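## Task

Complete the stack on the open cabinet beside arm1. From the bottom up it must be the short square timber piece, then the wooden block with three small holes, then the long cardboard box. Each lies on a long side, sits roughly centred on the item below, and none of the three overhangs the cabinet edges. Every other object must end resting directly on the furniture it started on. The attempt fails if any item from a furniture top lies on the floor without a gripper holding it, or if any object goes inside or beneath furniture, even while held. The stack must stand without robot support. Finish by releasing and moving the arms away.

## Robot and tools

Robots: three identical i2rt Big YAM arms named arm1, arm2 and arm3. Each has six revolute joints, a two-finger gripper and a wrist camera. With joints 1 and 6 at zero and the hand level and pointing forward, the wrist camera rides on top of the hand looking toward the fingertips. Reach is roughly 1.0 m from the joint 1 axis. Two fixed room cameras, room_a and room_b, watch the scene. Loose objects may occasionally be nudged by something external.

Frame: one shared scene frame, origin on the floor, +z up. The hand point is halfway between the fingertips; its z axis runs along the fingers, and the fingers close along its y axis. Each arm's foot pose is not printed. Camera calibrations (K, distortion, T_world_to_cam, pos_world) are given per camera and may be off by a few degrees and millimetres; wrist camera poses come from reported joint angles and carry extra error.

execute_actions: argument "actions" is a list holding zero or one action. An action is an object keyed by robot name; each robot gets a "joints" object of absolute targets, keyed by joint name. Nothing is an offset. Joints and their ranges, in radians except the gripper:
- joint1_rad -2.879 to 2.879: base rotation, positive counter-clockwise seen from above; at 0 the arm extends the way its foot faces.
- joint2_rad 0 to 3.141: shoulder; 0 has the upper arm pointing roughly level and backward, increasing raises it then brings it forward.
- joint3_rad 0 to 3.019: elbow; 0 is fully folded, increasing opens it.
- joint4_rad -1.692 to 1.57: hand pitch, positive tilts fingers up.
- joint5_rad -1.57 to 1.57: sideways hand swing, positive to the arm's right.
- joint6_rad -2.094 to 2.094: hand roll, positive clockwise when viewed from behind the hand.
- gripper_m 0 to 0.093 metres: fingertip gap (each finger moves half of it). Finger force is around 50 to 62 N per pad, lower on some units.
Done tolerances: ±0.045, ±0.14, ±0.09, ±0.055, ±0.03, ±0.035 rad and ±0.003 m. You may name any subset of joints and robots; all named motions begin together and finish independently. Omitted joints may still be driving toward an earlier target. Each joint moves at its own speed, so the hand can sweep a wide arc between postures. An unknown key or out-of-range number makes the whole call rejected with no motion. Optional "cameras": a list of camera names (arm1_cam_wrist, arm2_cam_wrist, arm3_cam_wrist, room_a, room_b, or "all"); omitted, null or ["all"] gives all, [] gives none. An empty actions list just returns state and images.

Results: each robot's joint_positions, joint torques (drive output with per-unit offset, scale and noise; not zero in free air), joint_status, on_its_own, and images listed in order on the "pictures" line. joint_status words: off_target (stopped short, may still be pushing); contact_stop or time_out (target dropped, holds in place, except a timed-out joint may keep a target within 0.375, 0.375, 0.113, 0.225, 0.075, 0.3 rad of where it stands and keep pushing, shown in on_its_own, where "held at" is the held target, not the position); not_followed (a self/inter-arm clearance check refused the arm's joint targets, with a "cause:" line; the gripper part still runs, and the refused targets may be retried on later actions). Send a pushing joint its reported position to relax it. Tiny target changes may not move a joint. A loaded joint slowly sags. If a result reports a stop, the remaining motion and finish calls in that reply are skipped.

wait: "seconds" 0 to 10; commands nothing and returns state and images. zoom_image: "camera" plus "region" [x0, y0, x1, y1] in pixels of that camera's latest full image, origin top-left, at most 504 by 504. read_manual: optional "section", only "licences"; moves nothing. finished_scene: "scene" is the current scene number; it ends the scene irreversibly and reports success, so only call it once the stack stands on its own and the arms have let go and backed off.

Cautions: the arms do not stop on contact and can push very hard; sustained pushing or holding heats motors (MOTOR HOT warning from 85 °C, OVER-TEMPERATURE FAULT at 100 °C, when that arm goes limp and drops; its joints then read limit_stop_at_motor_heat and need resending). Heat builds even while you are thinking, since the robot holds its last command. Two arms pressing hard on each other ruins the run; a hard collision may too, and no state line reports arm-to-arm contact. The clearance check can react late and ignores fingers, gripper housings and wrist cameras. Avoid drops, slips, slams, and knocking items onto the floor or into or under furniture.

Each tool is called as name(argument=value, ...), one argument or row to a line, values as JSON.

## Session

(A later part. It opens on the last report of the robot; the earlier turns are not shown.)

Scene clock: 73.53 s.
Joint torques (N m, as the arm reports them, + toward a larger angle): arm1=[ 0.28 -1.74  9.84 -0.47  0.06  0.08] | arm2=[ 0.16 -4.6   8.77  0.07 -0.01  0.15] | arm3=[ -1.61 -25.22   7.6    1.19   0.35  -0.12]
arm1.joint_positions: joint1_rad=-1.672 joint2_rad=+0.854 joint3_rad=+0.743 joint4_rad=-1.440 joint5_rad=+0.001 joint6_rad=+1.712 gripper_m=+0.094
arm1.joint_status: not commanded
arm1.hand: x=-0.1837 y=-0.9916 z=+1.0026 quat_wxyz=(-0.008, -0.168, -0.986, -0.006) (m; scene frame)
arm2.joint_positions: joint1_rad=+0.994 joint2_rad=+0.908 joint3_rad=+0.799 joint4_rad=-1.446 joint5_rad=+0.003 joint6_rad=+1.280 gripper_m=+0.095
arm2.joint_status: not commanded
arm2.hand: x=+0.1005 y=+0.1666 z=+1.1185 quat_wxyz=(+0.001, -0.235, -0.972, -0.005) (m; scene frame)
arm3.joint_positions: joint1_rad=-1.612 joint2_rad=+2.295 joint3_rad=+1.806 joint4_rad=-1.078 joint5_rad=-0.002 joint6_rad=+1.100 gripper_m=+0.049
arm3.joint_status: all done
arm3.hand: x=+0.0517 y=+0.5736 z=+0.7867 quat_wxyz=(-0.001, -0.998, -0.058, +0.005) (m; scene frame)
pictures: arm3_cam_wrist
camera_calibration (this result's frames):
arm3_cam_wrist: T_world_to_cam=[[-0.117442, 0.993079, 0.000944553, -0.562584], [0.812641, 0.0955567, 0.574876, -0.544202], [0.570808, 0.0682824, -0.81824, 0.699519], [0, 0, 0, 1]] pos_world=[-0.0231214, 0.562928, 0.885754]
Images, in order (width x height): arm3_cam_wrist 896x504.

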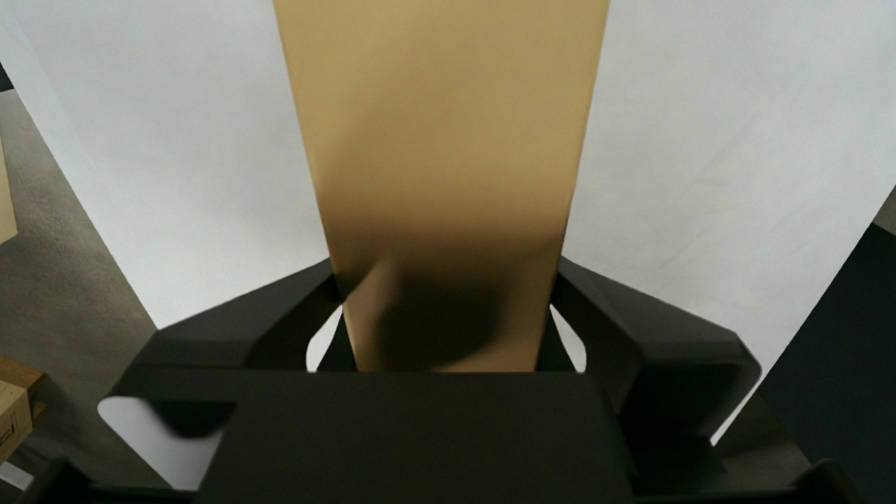

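execute_actions(
  actions=[
    {"arm3":{"joints":{"joint2_rad":2.325,"joint4_rad":-1.04}}},
  ],
  cameras=["arm3_cam_wrist","room_a"],
)

Scene clock: 75.87 s.
Joint torques (N m, as the arm reports them, + toward a larger angle): arm1=[ 0.34 -1.64  9.8  -0.48  0.07  0.08] | arm2=[ 0.19 -4.59  8.76  0.07 -0.01  0.15] | arm3=[ -1.59 -22.01   7.58   1.38   0.45  -0.12]
arm1.joint_positions: joint1_rad=-1.672 joint2_rad=+0.854 joint3_rad=+0.743 joint4_rad=-1.440 joint5_rad=+0.001 joint6_rad=+1.712 gripper_m=+0.094
arm1.joint_status: not commanded
arm1.hand: x=-0.1837 y=-0.9916 z=+1.0026 quat_wxyz=(-0.008, -0.168, -0.986, -0.006) (m; scene frame)
arm2.joint_positions: joint1_rad=+0.994 joint2_rad=+0.908 joint3_rad=+0.799 joint4_rad=-1.446 joint5_rad=+0.003 joint6_rad=+1.280 gripper_m=+0.095
arm2.joint_status: not commanded
arm2.hand: x=+0.1005 y=+0.1666 z=+1.1185 quat_wxyz=(+0.001, -0.235, -0.972, -0.005) (m; scene frame)
arm3.joint_positions: joint1_rad=-1.612 joint2_rad=+2.304 joint3_rad=+1.806 joint4_rad=-1.059 joint5_rad=-0.005 joint6_rad=+1.100 gripper_m=+0.049
arm3.joint_status: all done
arm3.hand: x=+0.0511 y=+0.5706 z=+0.7813 quat_wxyz=(-0.006, -0.998, -0.058, +0.006) (m; scene frame)
pictures: arm3_cam_wrist, room_a
camera_calibration (this result's frames):
arm3_cam_wrist: T_world_to_cam=[[-0.117966, 0.992971, -0.00961034, -0.551344], [0.813001, 0.102134, 0.573235, -0.542839], [0.570187, 0.0598092, -0.819335, 0.701423], [0, 0, 0, 1]] pos_world=[-0.0236536, 0.56096, 0.880576]
Images, in order (width x height): arm3_cam_wrist 896x504, room_a 896x504.

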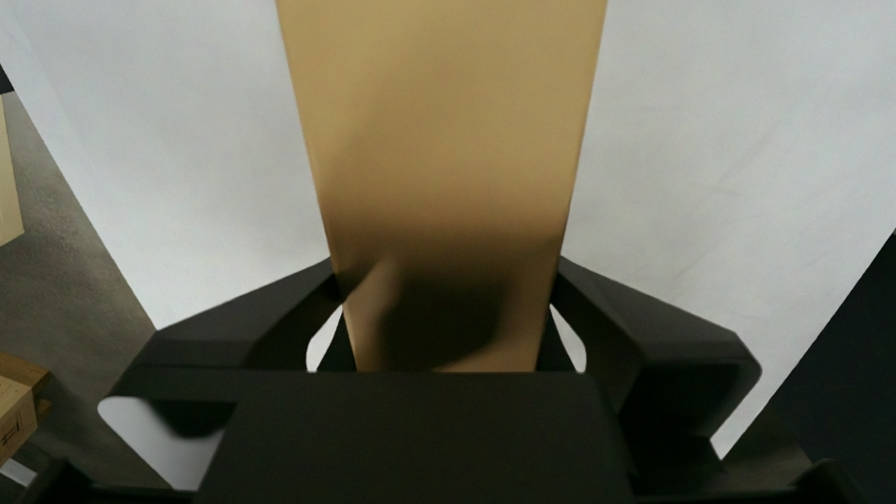

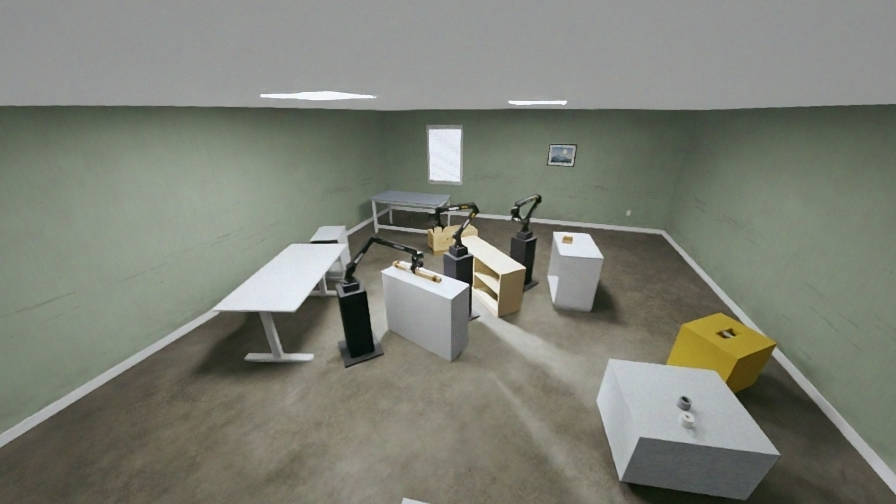

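execute_actions(
  actions=[
    {"arm3":{"joints":{"joint2_rad":2.3,"gripper_m":0.093}},"arm2":{"joints":{"joint1_rad":1.57}}},
  ],
  cameras=["arm3_cam_wrist"],
)

execute_actions(
  actions=[
    {"arm3":{"joints":{"joint2_rad":1.3,"joint3_rad":1.5}},"arm2":{"joints":{"joint2_rad":1.4,"joint3_rad":1.05,"joint4_rad":-1.2}}},
  ],
  cameras=["room_a"],
)

execute_actions(
  actions=[
    {"arm3":{"joints":{"joint1_rad":-0.9,"joint2_rad":0.7,"joint3_rad":0.7,"joint4_rad":-1.3}},"arm2":{"joints":{"joint2_rad":2.15,"joint3_rad":1.47,"joint4_rad":-0.86}}},
  ],
  cameras=["arm2_cam_wrist","room_a"],
)

Scene clock: 81.30 s.
Joint torques (N m, as the arm reports them, + toward a larger angle): arm1=[ 0.34 -1.68  9.83 -0.44  0.06  0.07] | arm2=[ 0.06 -4.52  8.78  0.07  0.04  0.14] | arm3=[ -1.58 -24.54   7.6    1.24   0.42  -0.12]
arm1.joint_positions: joint1_rad=-1.672 joint2_rad=+0.854 joint3_rad=+0.743 joint4_rad=-1.440 joint5_rad=+0.001 joint6_rad=+1.712 gripper_m=+0.094
arm1.joint_status: not commanded
arm1.hand: x=-0.1837 y=-0.9916 z=+1.0026 quat_wxyz=(-0.008, -0.168, -0.986, -0.006) (m; scene frame)
arm2.joint_positions: joint1_rad=+1.566 joint2_rad=+0.908 joint3_rad=+0.799 joint4_rad=-1.446 joint5_rad=+0.001 joint6_rad=+1.281 gripper_m=+0.095
arm2.joint_status: all done
arm2.hand: x=-0.0126 y=+0.2258 z=+1.1199 quat_wxyz=(+0.004, +0.048, -0.999, -0.008) (m; scene frame)
arm3.joint_positions: joint1_rad=-1.612 joint2_rad=+2.304 joint3_rad=+1.806 joint4_rad=-1.056 joint5_rad=-0.004 joint6_rad=+1.100 gripper_m=+0.093
arm3.joint_status: all done
arm3.hand: x=+0.0506 y=+0.5700 z=+0.7813 quat_wxyz=(-0.008, -0.998, -0.058, +0.007) (m; scene frame)
pictures: arm3_cam_wrist
camera_calibration (this result's frames):
arm3_cam_wrist: T_world_to_cam=[[-0.118001, 0.992943, -0.0118061, -0.549033], [0.81422, 0.103554, 0.571246, -0.541738], [0.568438, 0.0577951, -0.820694, 0.704024], [0, 0, 0, 1]] pos_world=[-0.0238865, 0.560568, 0.880772]
Images, in order (width x height): arm3_cam_wrist 896x504.

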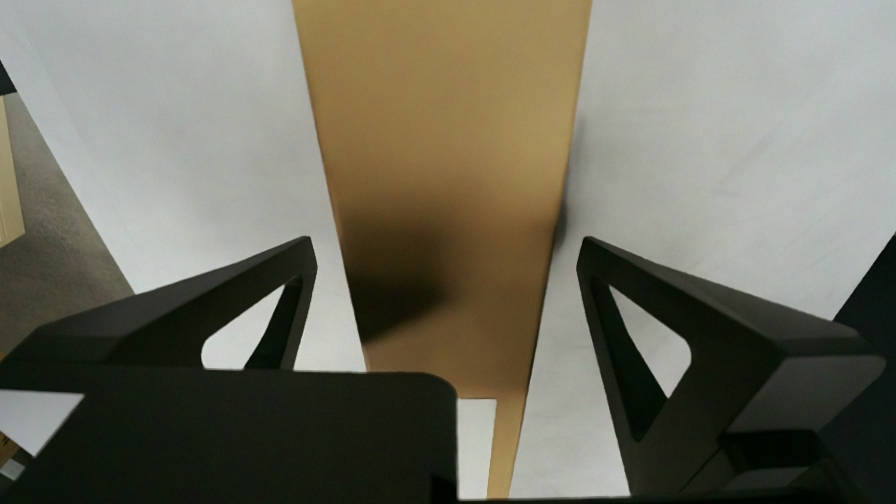

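Scene clock: 83.03 s.
Joint torques (N m, as the arm reports them, + toward a larger angle): arm1=[ 0.24 -1.68  9.83 -0.46  0.07  0.08] | arm2=[  0.15 -10.89   9.6    0.38   0.05   0.13] | arm3=[ -1.46 -10.02   9.05   2.19   0.37  -0.18]
arm1.joint_positions: joint1_rad=-1.672 joint2_rad=+0.854 joint3_rad=+0.743 joint4_rad=-1.440 joint5_rad=+0.001 joint6_rad=+1.712 gripper_m=+0.094
arm1.joint_status: not commanded
arm1.hand: x=-0.1837 y=-0.9916 z=+1.0026 quat_wxyz=(-0.008, -0.168, -0.986, -0.006) (m; scene frame)
arm2.joint_positions: joint1_rad=+1.566 joint2_rad=+1.400 joint3_rad=+1.030 joint4_rad=-1.205 joint5_rad=+0.001 joint6_rad=+1.281 gripper_m=+0.095
arm2.joint_status: all done
arm2.hand: x=+0.0162 y=+0.3764 z=+1.0672 quat_wxyz=(+0.006, +0.048, -0.999, +0.002) (m; scene frame)
arm3.joint_positions: joint1_rad=-1.612 joint2_rad=+1.301 joint3_rad=+1.497 joint4_rad=-1.048 joint5_rad=-0.004 joint6_rad=+1.100 gripper_m=+0.093
arm3.joint_status: all done
arm3.hand: x=+0.1050 y=+0.7030 z=+1.2458 quat_wxyz=(-0.322, -0.934, -0.057, +0.145) (m; scene frame)
pictures: room_a
Images, in order (width x height): room_a 896x504.

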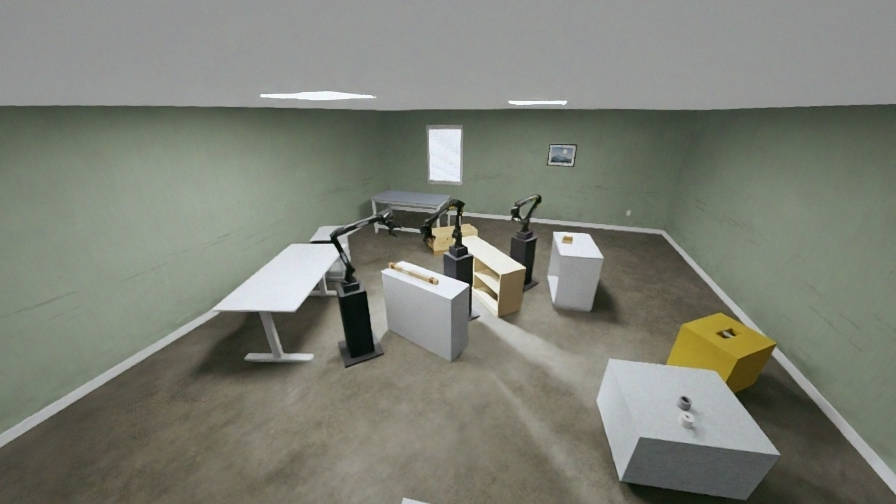

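Scene clock: 84.60 s.
Joint torques (N m, as the arm reports them, + toward a larger angle): arm1=[ 0.33 -1.62  9.8  -0.46  0.06  0.07] | arm2=[  0.31 -20.37   7.97   0.28   0.05   0.13] | arm3=[-0.68  0.68  8.45  0.53  0.31 -0.15]
arm1.joint_positions: joint1_rad=-1.672 joint2_rad=+0.854 joint3_rad=+0.743 joint4_rad=-1.440 joint5_rad=+0.001 joint6_rad=+1.712 gripper_m=+0.094
arm1.joint_status: not commanded
arm1.hand: x=-0.1837 y=-0.9916 z=+1.0026 quat_wxyz=(-0.008, -0.168, -0.986, -0.006) (m; scene frame)
arm2.joint_positions: joint1_rad=+1.566 joint2_rad=+2.159 joint3_rad=+1.451 joint4_rad=-0.862 joint5_rad=+0.001 joint6_rad=+1.282 gripper_m=+0.095
arm2.joint_status: all done
arm2.hand: x=+0.0516 y=+0.5716 z=+0.8487 quat_wxyz=(+0.006, +0.048, -0.999, +0.000) (m; scene frame)
arm3.joint_positions: joint1_rad=-0.903 joint2_rad=+0.699 joint3_rad=+0.701 joint4_rad=-1.288 joint5_rad=-0.001 joint6_rad=+1.100 gripper_m=+0.093
arm3.joint_status: all done
arm3.hand: x=+0.3625 y=+0.9812 z=+1.0312 quat_wxyz=(-0.138, -0.907, -0.398, +0.012) (m; scene frame)
pictures: arm2_cam_wrist, room_a
camera_calibration (this result's frames):
arm2_cam_wrist: T_world_to_cam=[[0.092817, -0.995683, -0.000951106, 0.567464], [-0.803333, -0.0754506, 0.590731, -0.412405], [-0.588252, -0.0540658, -0.806868, 0.872975], [0, 0, 0, 1]] pos_world=[0.129561, 0.581096, 0.948536]
Images, in order (width x height): arm2_cam_wrist 896x504, room_a 896x504.

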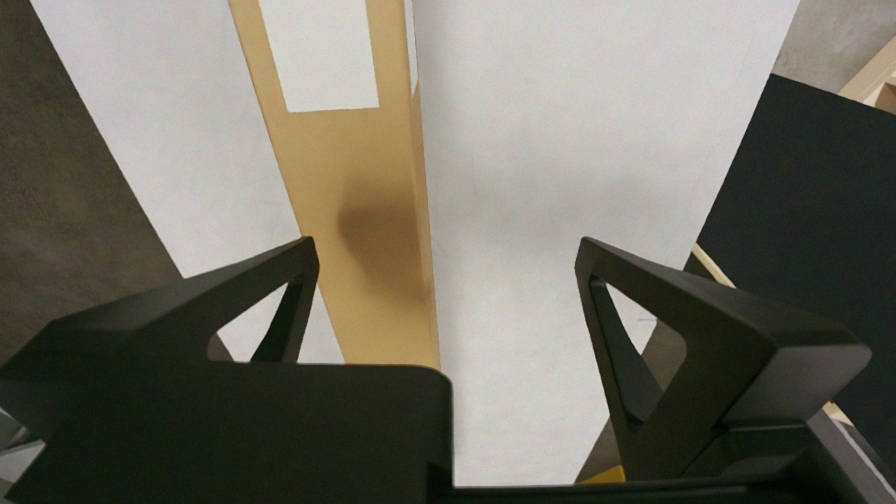

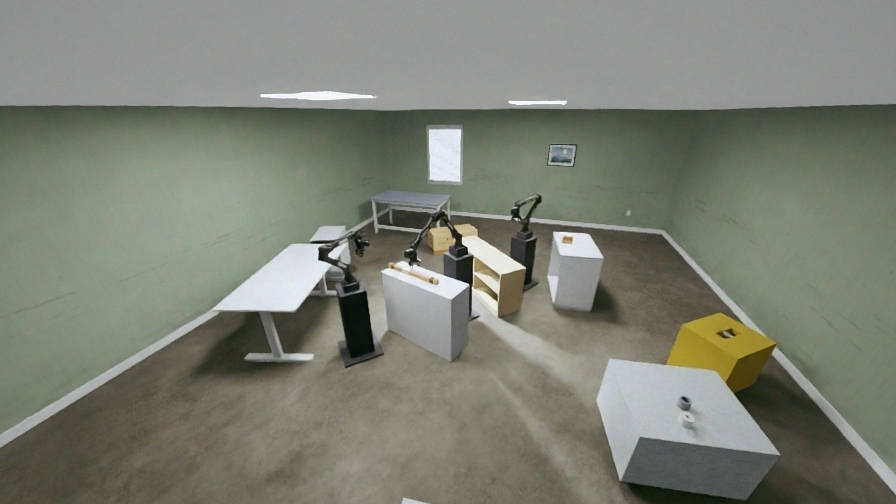

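execute_actions(
  actions=[
    {"arm2":{"joints":{"joint2_rad":2.2,"joint3_rad":1.625,"joint4_rad":-0.985}}},
  ],
  cameras=["arm2_cam_wrist"],
)

Scene clock: 90.70 s.
Joint torques (N m, as the arm reports them, + toward a larger angle): arm1=[ 0.29 -1.71  9.8  -0.5   0.06  0.07] | arm2=[  0.32 -18.57   9.09  -0.16   0.05   0.13] | arm3=[-0.68  0.68  8.44  0.53  0.31 -0.15]
arm1.joint_positions: joint1_rad=-1.672 joint2_rad=+0.854 joint3_rad=+0.743 joint4_rad=-1.440 joint5_rad=+0.001 joint6_rad=+1.712 gripper_m=+0.094
arm1.joint_status: not commanded
arm1.hand: x=-0.1837 y=-0.9916 z=+1.0026 quat_wxyz=(-0.008, -0.168, -0.986, -0.006) (m; scene frame)
arm2.joint_positions: joint1_rad=+1.566 joint2_rad=+2.174 joint3_rad=+1.601 joint4_rad=-0.975 joint5_rad=+0.001 joint6_rad=+1.282 gripper_m=+0.095
arm2.joint_status: all done
arm2.hand: x=+0.0598 y=+0.6114 z=+0.8859 quat_wxyz=(+0.003, +0.048, -0.999, -0.011) (m; scene frame)
arm3.joint_positions: joint1_rad=-0.903 joint2_rad=+0.699 joint3_rad=+0.701 joint4_rad=-1.288 joint5_rad=-0.001 joint6_rad=+1.100 gripper_m=+0.093
arm3.joint_status: not commanded
arm3.hand: x=+0.3625 y=+0.9812 z=+1.0312 quat_wxyz=(-0.138, -0.907, -0.398, +0.012) (m; scene frame)
pictures: arm2_cam_wrist
camera_calibration (this result's frames):
arm2_cam_wrist: T_world_to_cam=[[0.0925849, -0.995441, -0.0229061, 0.625686], [-0.805941, -0.0884293, 0.585355, -0.411916], [-0.584712, -0.035734, -0.810454, 0.901801], [0, 0, 0, 1]] pos_world=[0.137384, 0.618633, 0.986317]
Images, in order (width x height): arm2_cam_wrist 896x504.

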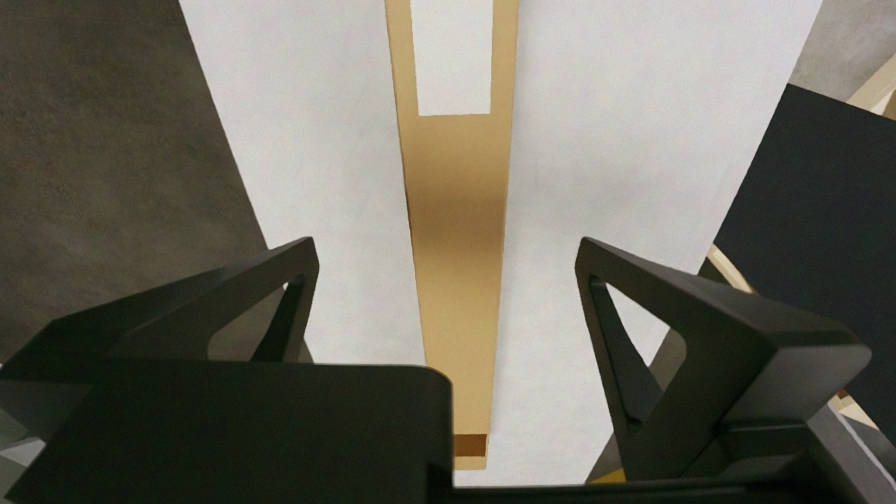

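execute_actions(
  actions=[
    {"arm2":{"joints":{"joint2_rad":2.345,"joint4_rad":-0.83}}},
  ],
  cameras=["arm2_cam_wrist"],
)

Scene clock: 92.50 s.
Joint torques (N m, as the arm reports them, + toward a larger angle): arm1=[ 0.43 -1.65  9.81 -0.47  0.06  0.07] | arm2=[  0.31 -22.15   7.9    0.51   0.05   0.13] | arm3=[-0.69  0.67  8.45  0.53  0.31 -0.15]
arm1.joint_positions: joint1_rad=-1.672 joint2_rad=+0.854 joint3_rad=+0.743 joint4_rad=-1.440 joint5_rad=+0.001 joint6_rad=+1.712 gripper_m=+0.094
arm1.joint_status: not commanded
arm1.hand: x=-0.1837 y=-0.9916 z=+1.0026 quat_wxyz=(-0.008, -0.168, -0.986, -0.006) (m; scene frame)
arm2.joint_positions: joint1_rad=+1.566 joint2_rad=+2.344 joint3_rad=+1.604 joint4_rad=-0.840 joint5_rad=+0.001 joint6_rad=+1.282 gripper_m=+0.095
arm2.joint_status: all done
arm2.hand: x=+0.0577 y=+0.6072 z=+0.7856 quat_wxyz=(+0.007, +0.048, -0.999, +0.005) (m; scene frame)
arm3.joint_positions: joint1_rad=-0.903 joint2_rad=+0.699 joint3_rad=+0.701 joint4_rad=-1.288 joint5_rad=-0.001 joint6_rad=+1.100 gripper_m=+0.093
arm3.joint_status: not commanded
arm3.hand: x=+0.3625 y=+0.9812 z=+1.0312 quat_wxyz=(-0.138, -0.907, -0.398, +0.012) (m; scene frame)
pictures: arm2_cam_wrist
camera_calibration (this result's frames):
arm2_cam_wrist: T_world_to_cam=[[0.0929369, -0.995641, 0.00783117, 0.595314], [-0.802285, -0.0702257, 0.592796, -0.372373], [-0.589662, -0.0613754, -0.805315, 0.830926], [0, 0, 0, 1]] pos_world=[0.13589, 0.617568, 0.885236]
Images, in order (width x height): arm2_cam_wrist 896x504.

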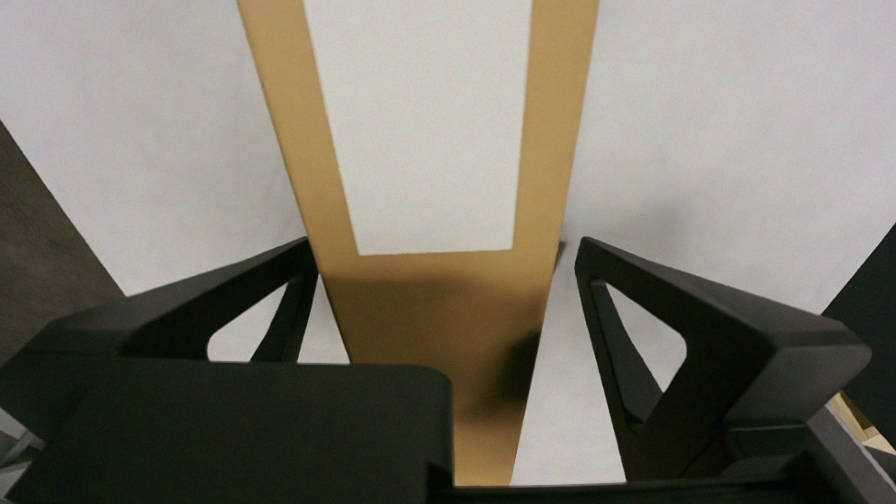

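execute_actions(
  actions=[
    {"arm2":{"joints":{"gripper_m":0.03}}},
  ],
  cameras=[],
)

execute_actions(
  actions=[
    {"arm2":{"joints":{"joint2_rad":2.15,"joint4_rad":-1.035}},"arm3":{"joints":{"joint1_rad":-0.3}}},
  ],
  cameras=["arm2_cam_wrist"],
)

Scene clock: 97.00 s.
Joint torques (N m, as the arm reports them, + toward a larger angle): arm1=[ 0.36 -1.64  9.81 -0.5   0.06  0.07] | arm2=[  0.28 -21.65   7.89   0.54   0.05   0.1 ] | arm3=[-0.71  0.7   8.43  0.52  0.31 -0.15]
arm1.joint_positions: joint1_rad=-1.672 joint2_rad=+0.854 joint3_rad=+0.743 joint4_rad=-1.440 joint5_rad=+0.001 joint6_rad=+1.712 gripper_m=+0.094
arm1.joint_status: not commanded
arm1.hand: x=-0.1837 y=-0.9916 z=+1.0026 quat_wxyz=(-0.008, -0.168, -0.986, -0.006) (m; scene frame)
arm2.joint_positions: joint1_rad=+1.566 joint2_rad=+2.344 joint3_rad=+1.604 joint4_rad=-0.840 joint5_rad=+0.001 joint6_rad=+1.284 gripper_m=+0.050
arm2.joint_status: gripper_m off_target (ended at +0.050, target +0.030)
arm2.hand: x=+0.0577 y=+0.6073 z=+0.7856 quat_wxyz=(+0.007, +0.047, -0.999, +0.004) (m; scene frame)
arm3.joint_positions: joint1_rad=-0.903 joint2_rad=+0.699 joint3_rad=+0.701 joint4_rad=-1.288 joint5_rad=-0.001 joint6_rad=+1.100 gripper_m=+0.093
arm3.joint_status: not commanded
arm3.hand: x=+0.3625 y=+0.9812 z=+1.0312 quat_wxyz=(-0.138, -0.907, -0.398, +0.012) (m; scene frame)
pictures: none
No camera images: the call's "cameras" was empty. Leave "cameras" out to get every camera's image.

Scene clock: 98.20 s.
Joint torques (N m, as the arm reports them, + toward a larger angle): arm1=[ 0.29 -1.63  9.83 -0.48  0.06  0.08] | arm2=[  0.33 -18.33   8.97  -0.07   0.05   0.1 ] | arm3=[-0.69  0.62  8.43  0.53  0.3  -0.15]
arm1.joint_positions: joint1_rad=-1.672 joint2_rad=+0.854 joint3_rad=+0.743 joint4_rad=-1.440 joint5_rad=+0.001 joint6_rad=+1.712 gripper_m=+0.094
arm1.joint_status: not commanded
arm1.hand: x=-0.1837 y=-0.9916 z=+1.0026 quat_wxyz=(-0.008, -0.168, -0.986, -0.006) (m; scene frame)
arm2.joint_positions: joint1_rad=+1.566 joint2_rad=+2.124 joint3_rad=+1.607 joint4_rad=-1.026 joint5_rad=+0.001 joint6_rad=+1.284 gripper_m=+0.050
arm2.joint_status: all done
arm2.hand: x=+0.0599 y=+0.6100 z=+0.9176 quat_wxyz=(+0.003, +0.047, -0.999, -0.014) (m; scene frame)
arm3.joint_positions: joint1_rad=-0.303 joint2_rad=+0.699 joint3_rad=+0.701 joint4_rad=-1.288 joint5_rad=-0.001 joint6_rad=+1.100 gripper_m=+0.093
arm3.joint_status: all done
arm3.hand: x=+0.4688 y=+1.0626 z=+1.0302 quat_wxyz=(-0.133, -0.749, -0.648, -0.031) (m; scene frame)
pictures: arm2_cam_wrist
camera_calibration (this result's frames):
arm2_cam_wrist: T_world_to_cam=[[0.0898855, -0.995558, -0.0280176, 0.62988], [-0.806745, -0.0892768, 0.584116, -0.428779], [-0.584023, -0.0299005, -0.811186, 0.92455], [0, 0, 0, 1]] pos_world=[0.137426, 0.616447, 1.01809]
Images, in order (width x height): arm2_cam_wrist 896x504.

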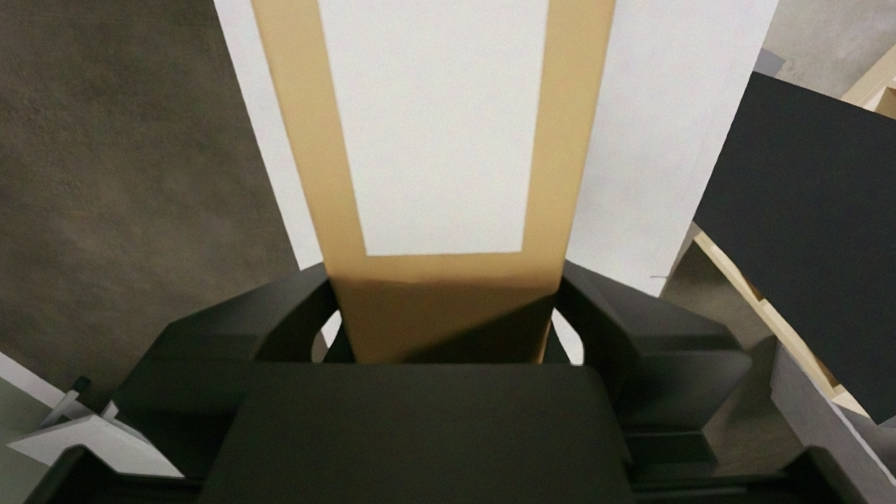

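execute_actions(
  actions=[
    {"arm2":{"joints":{"joint1_rad":-1.456,"joint4_rad":-1.06,"joint6_rad":1.845}}},
  ],
  cameras=["arm2_cam_wrist","room_b"],
)

Scene clock: 102.53 s.
Joint torques (N m, as the arm reports them, + toward a larger angle): arm1=[ 0.32 -1.66  9.84 -0.5   0.06  0.08] | arm2=[ -0.35 -18.66   8.85  -0.23   0.01   0.14] | arm3=[-0.69  0.6   8.44  0.52  0.3  -0.15]
arm1.joint_positions: joint1_rad=-1.672 joint2_rad=+0.854 joint3_rad=+0.743 joint4_rad=-1.440 joint5_rad=+0.001 joint6_rad=+1.712 gripper_m=+0.094
arm1.joint_status: not commanded
arm1.hand: x=-0.1837 y=-0.9916 z=+1.0026 quat_wxyz=(-0.008, -0.168, -0.986, -0.006) (m; scene frame)
arm2.joint_positions: joint1_rad=-1.461 joint2_rad=+2.124 joint3_rad=+1.607 joint4_rad=-1.049 joint5_rad=+0.002 joint6_rad=+1.836 gripper_m=+0.050
arm2.joint_status: all done
arm2.hand: x=-0.1079 y=-0.6059 z=+0.9205 quat_wxyz=(-0.004, -0.985, +0.171, +0.007) (m; scene frame)
arm3.joint_positions: joint1_rad=-0.303 joint2_rad=+0.699 joint3_rad=+0.701 joint4_rad=-1.288 joint5_rad=-0.001 joint6_rad=+1.100 gripper_m=+0.093
arm3.joint_status: not commanded
arm3.hand: x=+0.4688 y=+1.0626 z=+1.0302 quat_wxyz=(-0.133, -0.749, -0.648, -0.031) (m; scene frame)
pictures: arm2_cam_wrist, room_b
camera_calibration (this result's frames):
arm2_cam_wrist: T_world_to_cam=[[0.339361, 0.94059, -0.0111278, 0.619092], [0.774511, -0.272687, 0.570767, -0.6027], [0.533823, -0.202314, -0.821037, 0.817701], [0, 0, 0, 1]] pos_world=[-0.179806, -0.581228, 1.02225]
Images, in order (width x height): arm2_cam_wrist 896x504, room_b 896x504.

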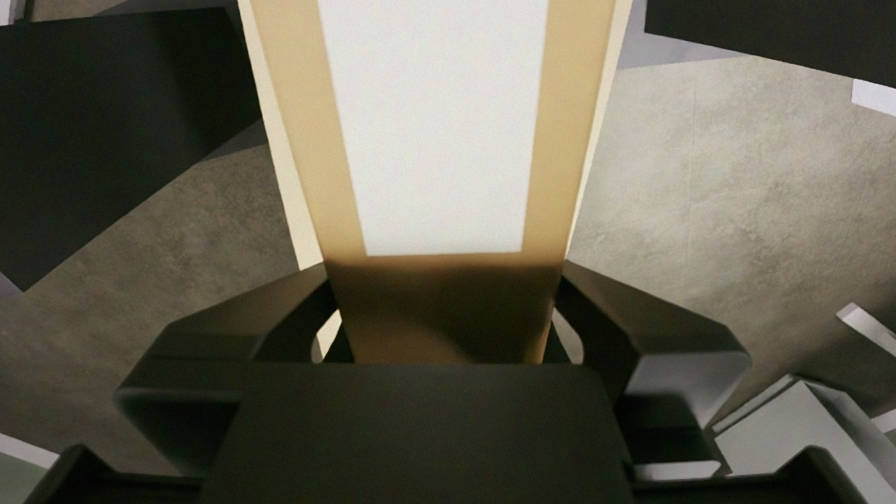

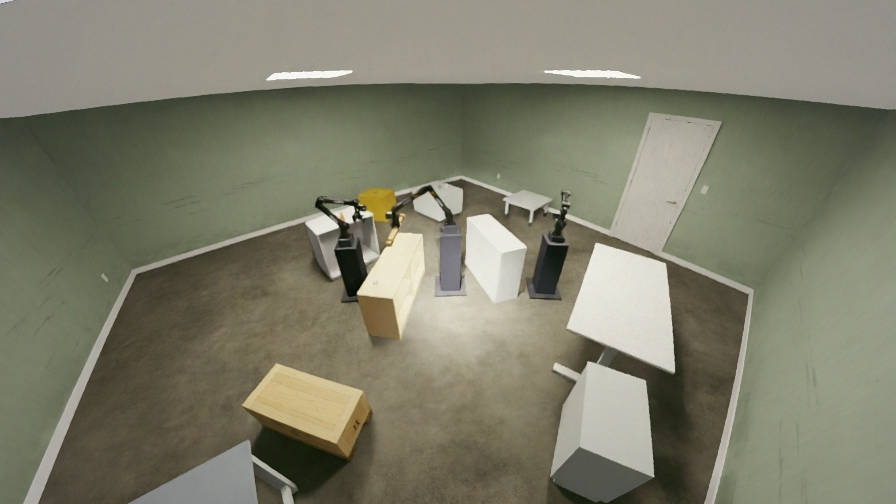

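execute_actions(
  actions=[
    {"arm2":{"joints":{"joint2_rad":2.57,"joint4_rad":-0.59}}},
  ],
  cameras=["arm2_cam_wrist"],
)

Scene clock: 105.13 s.
Joint torques (N m, as the arm reports them, + toward a larger angle): arm1=[ 0.28 -1.73  9.79 -0.46  0.06  0.07] | arm2=[ -0.11 -23.08   6.31   0.51   0.21   0.1 ] | arm3=[-0.68  0.64  8.44  0.52  0.3  -0.14]
arm1.joint_positions: joint1_rad=-1.672 joint2_rad=+0.854 joint3_rad=+0.743 joint4_rad=-1.440 joint5_rad=+0.001 joint6_rad=+1.712 gripper_m=+0.094
arm1.joint_status: not commanded
arm1.hand: x=-0.1837 y=-0.9916 z=+1.0026 quat_wxyz=(-0.008, -0.168, -0.986, -0.006) (m; scene frame)
arm2.joint_positions: joint1_rad=-1.461 joint2_rad=+2.587 joint3_rad=+1.604 joint4_rad=-0.600 joint5_rad=-0.002 joint6_rad=+1.840 gripper_m=+0.050
arm2.joint_status: all done
arm2.hand: x=-0.1088 y=-0.5830 z=+0.6465 quat_wxyz=(+0.004, -0.985, +0.173, +0.006) (m; scene frame)
arm3.joint_positions: joint1_rad=-0.303 joint2_rad=+0.699 joint3_rad=+0.701 joint4_rad=-1.288 joint5_rad=-0.001 joint6_rad=+1.100 gripper_m=+0.093
arm3.joint_status: not commanded
arm3.hand: x=+0.4688 y=+1.0626 z=+1.0302 quat_wxyz=(-0.133, -0.749, -0.648, -0.031) (m; scene frame)
pictures: arm2_cam_wrist
camera_calibration (this result's frames):
arm2_cam_wrist: T_world_to_cam=[[0.343165, 0.939257, 0.00585241, 0.583456], [0.770056, -0.284903, 0.570828, -0.447012], [0.537821, -0.191381, -0.821049, 0.604713], [0, 0, 0, 1]] pos_world=[-0.181225, -0.559639, 0.748251]
Images, in order (width x height): arm2_cam_wrist 896x504.

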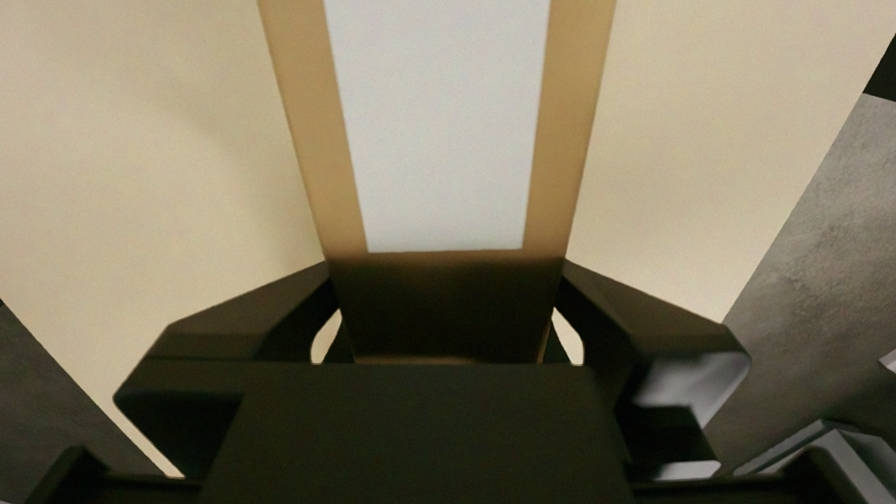

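execute_actions(
  actions=[
    {"arm2":{"joints":{"joint2_rad":2.63,"joint4_rad":-0.575}}},
  ],
  cameras=["arm2_cam_wrist"],
)

Scene clock: 106.93 s.
Joint torques (N m, as the arm reports them, + toward a larger angle): arm1=[ 0.36 -1.62  9.84 -0.47  0.06  0.07] | arm2=[ -0.27 -18.85   6.24   0.51   0.21   0.1 ] | arm3=[-0.66  0.65  8.43  0.51  0.3  -0.15]
arm1.joint_positions: joint1_rad=-1.672 joint2_rad=+0.854 joint3_rad=+0.743 joint4_rad=-1.440 joint5_rad=+0.001 joint6_rad=+1.712 gripper_m=+0.094
arm1.joint_status: not commanded
arm1.hand: x=-0.1837 y=-0.9916 z=+1.0026 quat_wxyz=(-0.008, -0.168, -0.986, -0.006) (m; scene frame)
arm2.joint_positions: joint1_rad=-1.461 joint2_rad=+2.595 joint3_rad=+1.604 joint4_rad=-0.585 joint5_rad=-0.002 joint6_rad=+1.840 gripper_m=+0.050
arm2.joint_status: all done
arm2.hand: x=-0.1088 y=-0.5829 z=+0.6417 quat_wxyz=(+0.001, -0.985, +0.173, +0.005) (m; scene frame)
arm3.joint_positions: joint1_rad=-0.303 joint2_rad=+0.699 joint3_rad=+0.701 joint4_rad=-1.288 joint5_rad=-0.001 joint6_rad=+1.100 gripper_m=+0.093
arm3.joint_status: not commanded
arm3.hand: x=+0.4688 y=+1.0626 z=+1.0302 quat_wxyz=(-0.133, -0.749, -0.648, -0.031) (m; scene frame)
pictures: arm2_cam_wrist
camera_calibration (this result's frames):
arm2_cam_wrist: T_world_to_cam=[[0.343098, 0.9393, 0.000341212, 0.586974], [0.770332, -0.281587, 0.572099, -0.443064], [0.537469, -0.196023, -0.820184, 0.597529], [0, 0, 0, 1]] pos_world=[-0.181236, -0.558976, 0.743361]
Images, in order (width x height): arm2_cam_wrist 896x504.

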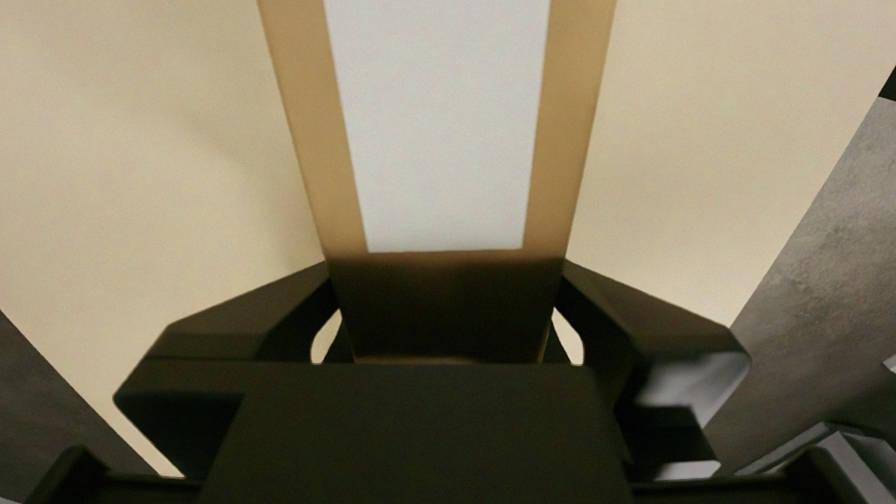

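execute_actions(
  actions=[
    {"arm2":{"joints":{"joint2_rad":2.6,"gripper_m":0.093}},"arm1":{"joints":{"joint1_rad":-1.645,"joint6_rad":1.76}}},
  ],
  cameras=["arm2_cam_wrist"],
)

execute_actions(
  actions=[
    {"arm2":{"joints":{"joint2_rad":1.5,"joint4_rad":-1.0}},"arm1":{"joints":{"joint2_rad":1.3,"joint3_rad":0.95,"joint4_rad":-1.2}}},
  ],
  cameras=["room_b"],
)

execute_actions(
  actions=[
    {"arm2":{"joints":{"joint1_rad":-0.6,"joint2_rad":0.7,"joint3_rad":0.7,"joint4_rad":-1.3}},"arm1":{"joints":{"joint2_rad":2.28,"joint3_rad":1.66,"joint4_rad":-0.915}}},
  ],
  cameras=["arm1_cam_wrist","room_b"],
)

Scene clock: 111.53 s.
Joint torques (N m, as the arm reports them, + toward a larger angle): arm1=[ 0.33 -1.65  9.8  -0.45  0.06  0.07] | arm2=[ -0.26 -21.51   6.41   0.57   0.21   0.1 ] | arm3=[-0.67  0.62  8.44  0.52  0.3  -0.15]
arm1.joint_positions: joint1_rad=-1.653 joint2_rad=+0.854 joint3_rad=+0.743 joint4_rad=-1.440 joint5_rad=+0.001 joint6_rad=+1.752 gripper_m=+0.094
arm1.joint_status: all done
arm1.hand: x=-0.1874 y=-0.9909 z=+1.0025 quat_wxyz=(-0.008, -0.179, -0.984, -0.006) (m; scene frame)
arm2.joint_positions: joint1_rad=-1.461 joint2_rad=+2.595 joint3_rad=+1.604 joint4_rad=-0.585 joint5_rad=-0.002 joint6_rad=+1.840 gripper_m=+0.093
arm2.joint_status: all done
arm2.hand: x=-0.1088 y=-0.5829 z=+0.6417 quat_wxyz=(+0.001, -0.985, +0.173, +0.005) (m; scene frame)
arm3.joint_positions: joint1_rad=-0.303 joint2_rad=+0.699 joint3_rad=+0.701 joint4_rad=-1.288 joint5_rad=-0.001 joint6_rad=+1.100 gripper_m=+0.093
arm3.joint_status: not commanded
arm3.hand: x=+0.4688 y=+1.0626 z=+1.0302 quat_wxyz=(-0.133, -0.749, -0.648, -0.031) (m; scene frame)
pictures: arm2_cam_wrist
camera_calibration (this result's frames):
arm2_cam_wrist: T_world_to_cam=[[0.343456, 0.939169, 0.000336974, 0.58694], [0.770226, -0.281878, 0.572099, -0.443246], [0.537392, -0.196231, -0.820185, 0.5974], [0, 0, 0, 1]] pos_world=[-0.181227, -0.558948, 0.743361]
Images, in order (width x height): arm2_cam_wrist 896x504.

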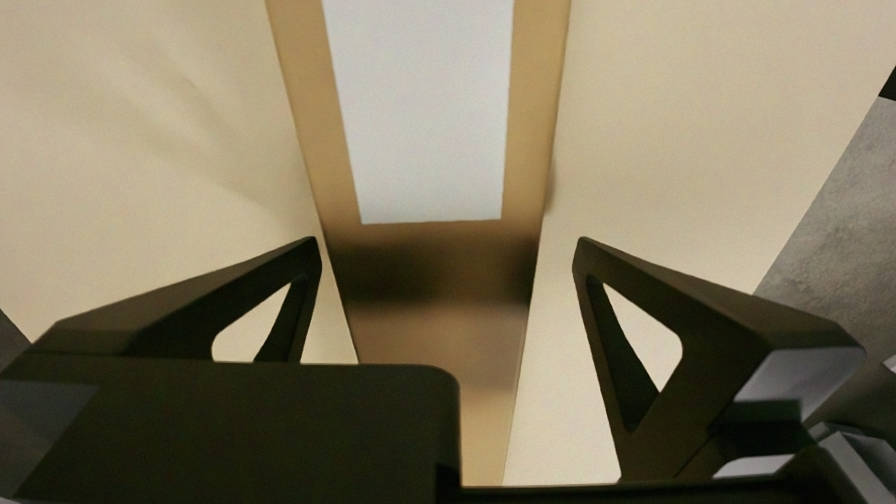

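Scene clock: 113.20 s.
Joint torques (N m, as the arm reports them, + toward a larger angle): arm1=[ 0.16 -7.41 10.01  0.54  0.06  0.07] | arm2=[ -0.15 -11.99   9.85   0.94   0.18   0.02] | arm3=[-0.69  0.65  8.43  0.52  0.3  -0.15]
arm1.joint_positions: joint1_rad=-1.653 joint2_rad=+1.308 joint3_rad=+0.933 joint4_rad=-1.215 joint5_rad=+0.001 joint6_rad=+1.753 gripper_m=+0.094
arm1.joint_status: all done
arm1.hand: x=-0.1636 y=-0.8626 z=+0.9568 quat_wxyz=(-0.008, -0.180, -0.984, +0.014) (m; scene frame)
arm2.joint_positions: joint1_rad=-1.461 joint2_rad=+1.475 joint3_rad=+1.623 joint4_rad=-0.989 joint5_rad=-0.002 joint6_rad=+1.840 gripper_m=+0.093
arm2.joint_status: all done
arm2.hand: x=-0.1006 y=-0.5890 z=+1.3247 quat_wxyz=(-0.356, -0.920, +0.159, -0.029) (m; scene frame)
arm3.joint_positions: joint1_rad=-0.303 joint2_rad=+0.699 joint3_rad=+0.701 joint4_rad=-1.288 joint5_rad=-0.001 joint6_rad=+1.100 gripper_m=+0.093
arm3.joint_status: not commanded
arm3.hand: x=+0.4688 y=+1.0626 z=+1.0302 quat_wxyz=(-0.133, -0.749, -0.648, -0.031) (m; scene frame)
pictures: room_b
Images, in order (width x height): room_b 896x504.

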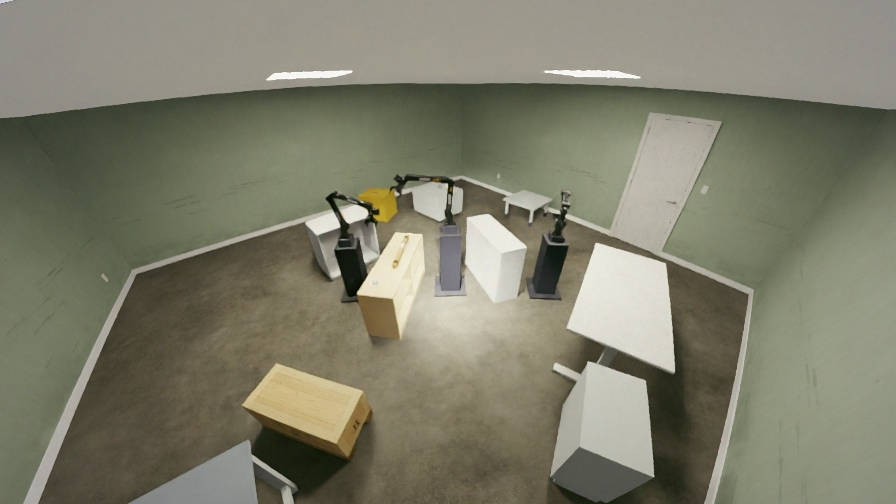

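Scene clock: 114.97 s.
Joint torques (N m, as the arm reports them, + toward a larger angle): arm1=[  0.01 -19.43   9.83   0.25   0.06   0.06] | arm2=[-0.01 -2.67  9.42  0.39  0.2   0.07] | arm3=[-0.68  0.64  8.44  0.52  0.3  -0.15]
arm1.joint_positions: joint1_rad=-1.653 joint2_rad=+2.295 joint3_rad=+1.628 joint4_rad=-0.923 joint5_rad=+0.001 joint6_rad=+1.754 gripper_m=+0.094
arm1.joint_status: all done
arm1.hand: x=-0.1107 y=-0.5901 z=+0.7135 quat_wxyz=(-0.008, -0.180, -0.984, +0.014) (m; scene frame)
arm2.joint_positions: joint1_rad=-0.604 joint2_rad=+0.711 joint3_rad=+0.695 joint4_rad=-1.294 joint5_rad=-0.002 joint6_rad=+1.840 gripper_m=+0.093
arm2.joint_status: all done
arm2.hand: x=+0.1010 y=-0.1559 z=+1.1207 quat_wxyz=(-0.111, -0.960, -0.250, -0.060) (m; scene frame)
arm3.joint_positions: joint1_rad=-0.303 joint2_rad=+0.699 joint3_rad=+0.701 joint4_rad=-1.288 joint5_rad=-0.001 joint6_rad=+1.100 gripper_m=+0.093
arm3.joint_status: not commanded
arm3.hand: x=+0.4688 y=+1.0626 z=+1.0302 quat_wxyz=(-0.133, -0.749, -0.648, -0.031) (m; scene frame)
pictures: arm1_cam_wrist, room_b
camera_calibration (this result's frames):
arm1_cam_wrist: T_world_to_cam=[[-0.349311, -0.936644, 0.0260687, -0.612418], [-0.763889, 0.300775, 0.570972, -0.309418], [-0.542638, 0.179533, -0.820556, 0.754217], [0, 0, 0, 1]] pos_world=[-0.0410179, -0.615959, 0.811511]
Images, in order (width x height): arm1_cam_wrist 896x504, room_b 896x504.

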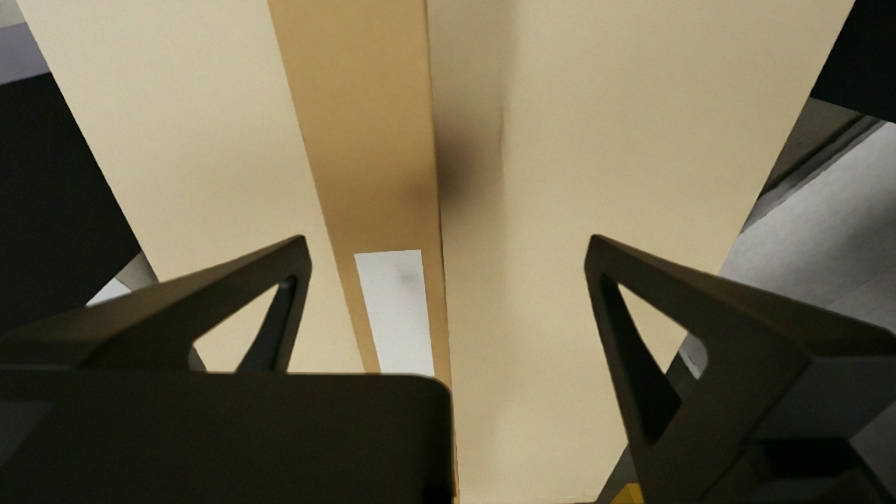

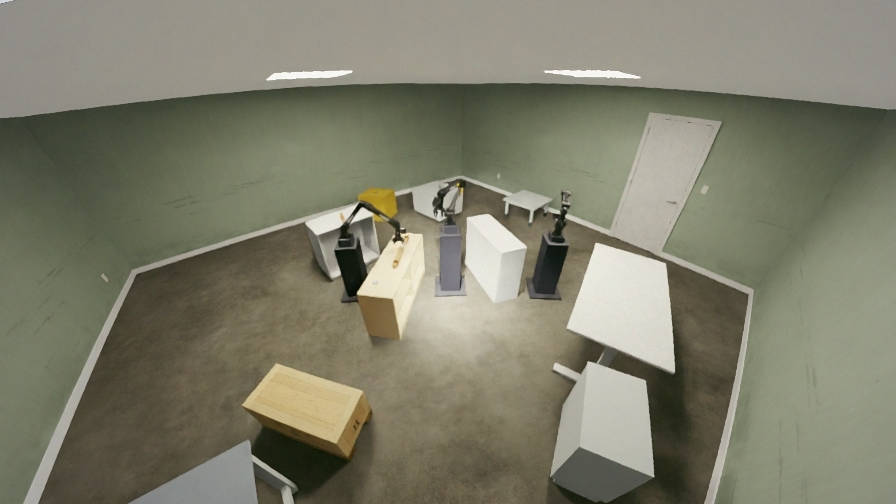

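execute_actions(
  actions=[
    {"arm1":{"joints":{"joint1_rad":-1.672,"joint2_rad":2.34,"joint3_rad":1.75,"joint4_rad":-0.96,"joint6_rad":1.705}}},
  ],
  cameras=["arm1_cam_wrist"],
)

Scene clock: 119.83 s.
Joint torques (N m, as the arm reports them, + toward a larger angle): arm1=[ -1.24 -17.11   9.95  -0.72   0.06  -0.07] | arm2=[-0.03 -2.72  9.45  0.4   0.2   0.07] | arm3=[-0.69  0.62  8.43  0.52  0.3  -0.15]
arm1.joint_positions: joint1_rad=-1.665 joint2_rad=+2.313 joint3_rad=+1.723 joint4_rad=-0.944 joint5_rad=+0.001 joint6_rad=+1.713 gripper_m=+0.094
arm1.joint_status: all done
arm1.hand: x=-0.0970 y=-0.5567 z=+0.7319 quat_wxyz=(-0.008, -0.166, -0.986, -0.014) (m; scene frame)
arm2.joint_positions: joint1_rad=-0.604 joint2_rad=+0.711 joint3_rad=+0.695 joint4_rad=-1.294 joint5_rad=-0.002 joint6_rad=+1.840 gripper_m=+0.093
arm2.joint_status: not commanded
arm2.hand: x=+0.1010 y=-0.1559 z=+1.1207 quat_wxyz=(-0.111, -0.960, -0.250, -0.060) (m; scene frame)
arm3.joint_positions: joint1_rad=-0.303 joint2_rad=+0.699 joint3_rad=+0.701 joint4_rad=-1.288 joint5_rad=-0.001 joint6_rad=+1.100 gripper_m=+0.093
arm3.joint_status: not commanded
arm3.hand: x=+0.4688 y=+1.0626 z=+1.0302 quat_wxyz=(-0.133, -0.749, -0.648, -0.031) (m; scene frame)
pictures: arm1_cam_wrist
camera_calibration (this result's frames):
arm1_cam_wrist: T_world_to_cam=[[-0.321205, -0.946571, -0.0288396, -0.539432], [-0.777997, 0.246393, 0.577937, -0.356313], [-0.539953, 0.208073, -0.815571, 0.783219], [0, 0, 0, 1]] pos_world=[-0.027577, -0.585784, 0.82914]
Images, in order (width x height): arm1_cam_wrist 896x504.

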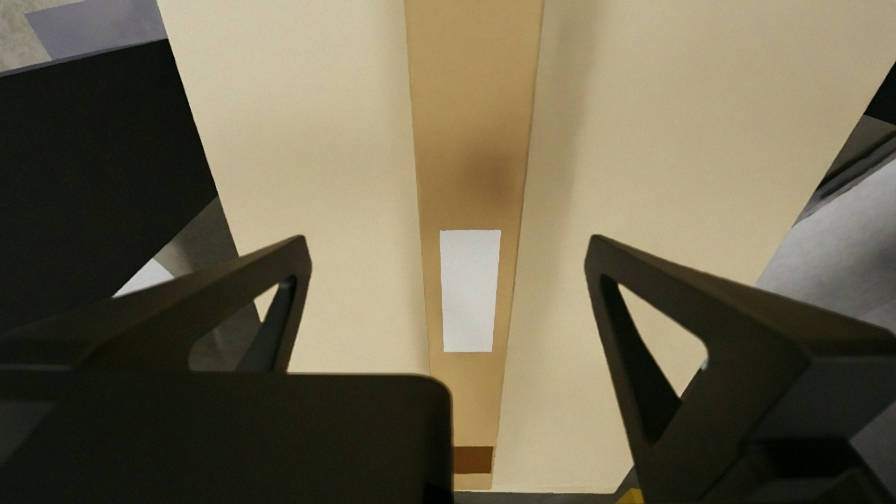

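execute_actions(
  actions=[
    {"arm1":{"joints":{"joint2_rad":2.455,"joint4_rad":-0.83}}},
  ],
  cameras=["arm1_cam_wrist"],
)

Scene clock: 123.53 s.
Joint torques (N m, as the arm reports them, + toward a larger angle): arm1=[ -1.27 -19.66   8.55   0.61   0.06  -0.06] | arm2=[-0.02 -2.71  9.44  0.41  0.2   0.07] | arm3=[-0.67  0.63  8.43  0.51  0.3  -0.15]
arm1.joint_positions: joint1_rad=-1.665 joint2_rad=+2.463 joint3_rad=+1.729 joint4_rad=-0.846 joint5_rad=+0.001 joint6_rad=+1.712 gripper_m=+0.094
arm1.joint_status: all done
arm1.hand: x=-0.0985 y=-0.5714 z=+0.6402 quat_wxyz=(-0.008, -0.165, -0.986, +0.009) (m; scene frame)
arm2.joint_positions: joint1_rad=-0.604 joint2_rad=+0.711 joint3_rad=+0.695 joint4_rad=-1.294 joint5_rad=-0.002 joint6_rad=+1.840 gripper_m=+0.093
arm2.joint_status: not commanded
arm2.hand: x=+0.1010 y=-0.1559 z=+1.1207 quat_wxyz=(-0.111, -0.960, -0.250, -0.060) (m; scene frame)
arm3.joint_positions: joint1_rad=-0.303 joint2_rad=+0.699 joint3_rad=+0.701 joint4_rad=-1.288 joint5_rad=-0.001 joint6_rad=+1.100 gripper_m=+0.093
arm3.joint_status: not commanded
arm3.hand: x=+0.4688 y=+1.0626 z=+1.0302 quat_wxyz=(-0.133, -0.749, -0.648, -0.031) (m; scene frame)
pictures: arm1_cam_wrist
camera_calibration (this result's frames):
arm1_cam_wrist: T_world_to_cam=[[-0.320828, -0.946973, 0.0176546, -0.586418], [-0.772998, 0.272567, 0.572871, -0.282101], [-0.547305, 0.170146, -0.819455, 0.690747], [0, 0, 0, 1]] pos_world=[-0.0281527, -0.595958, 0.737997]
Images, in order (width x height): arm1_cam_wrist 896x504.

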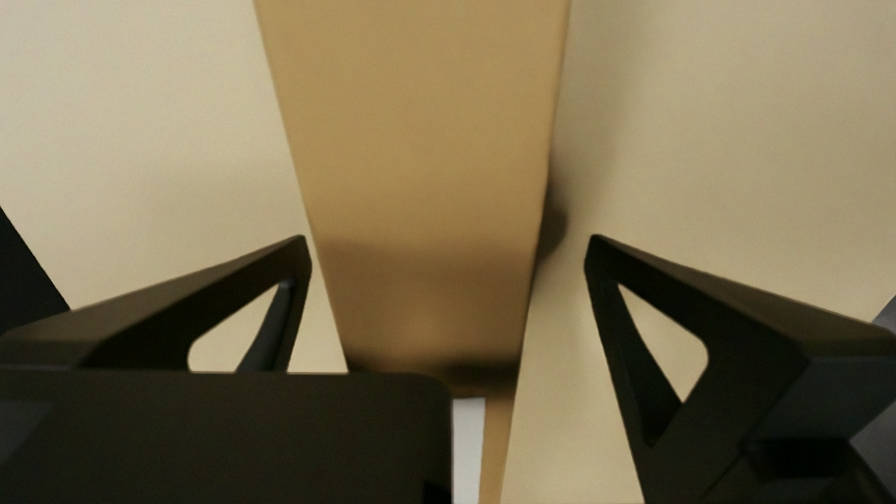

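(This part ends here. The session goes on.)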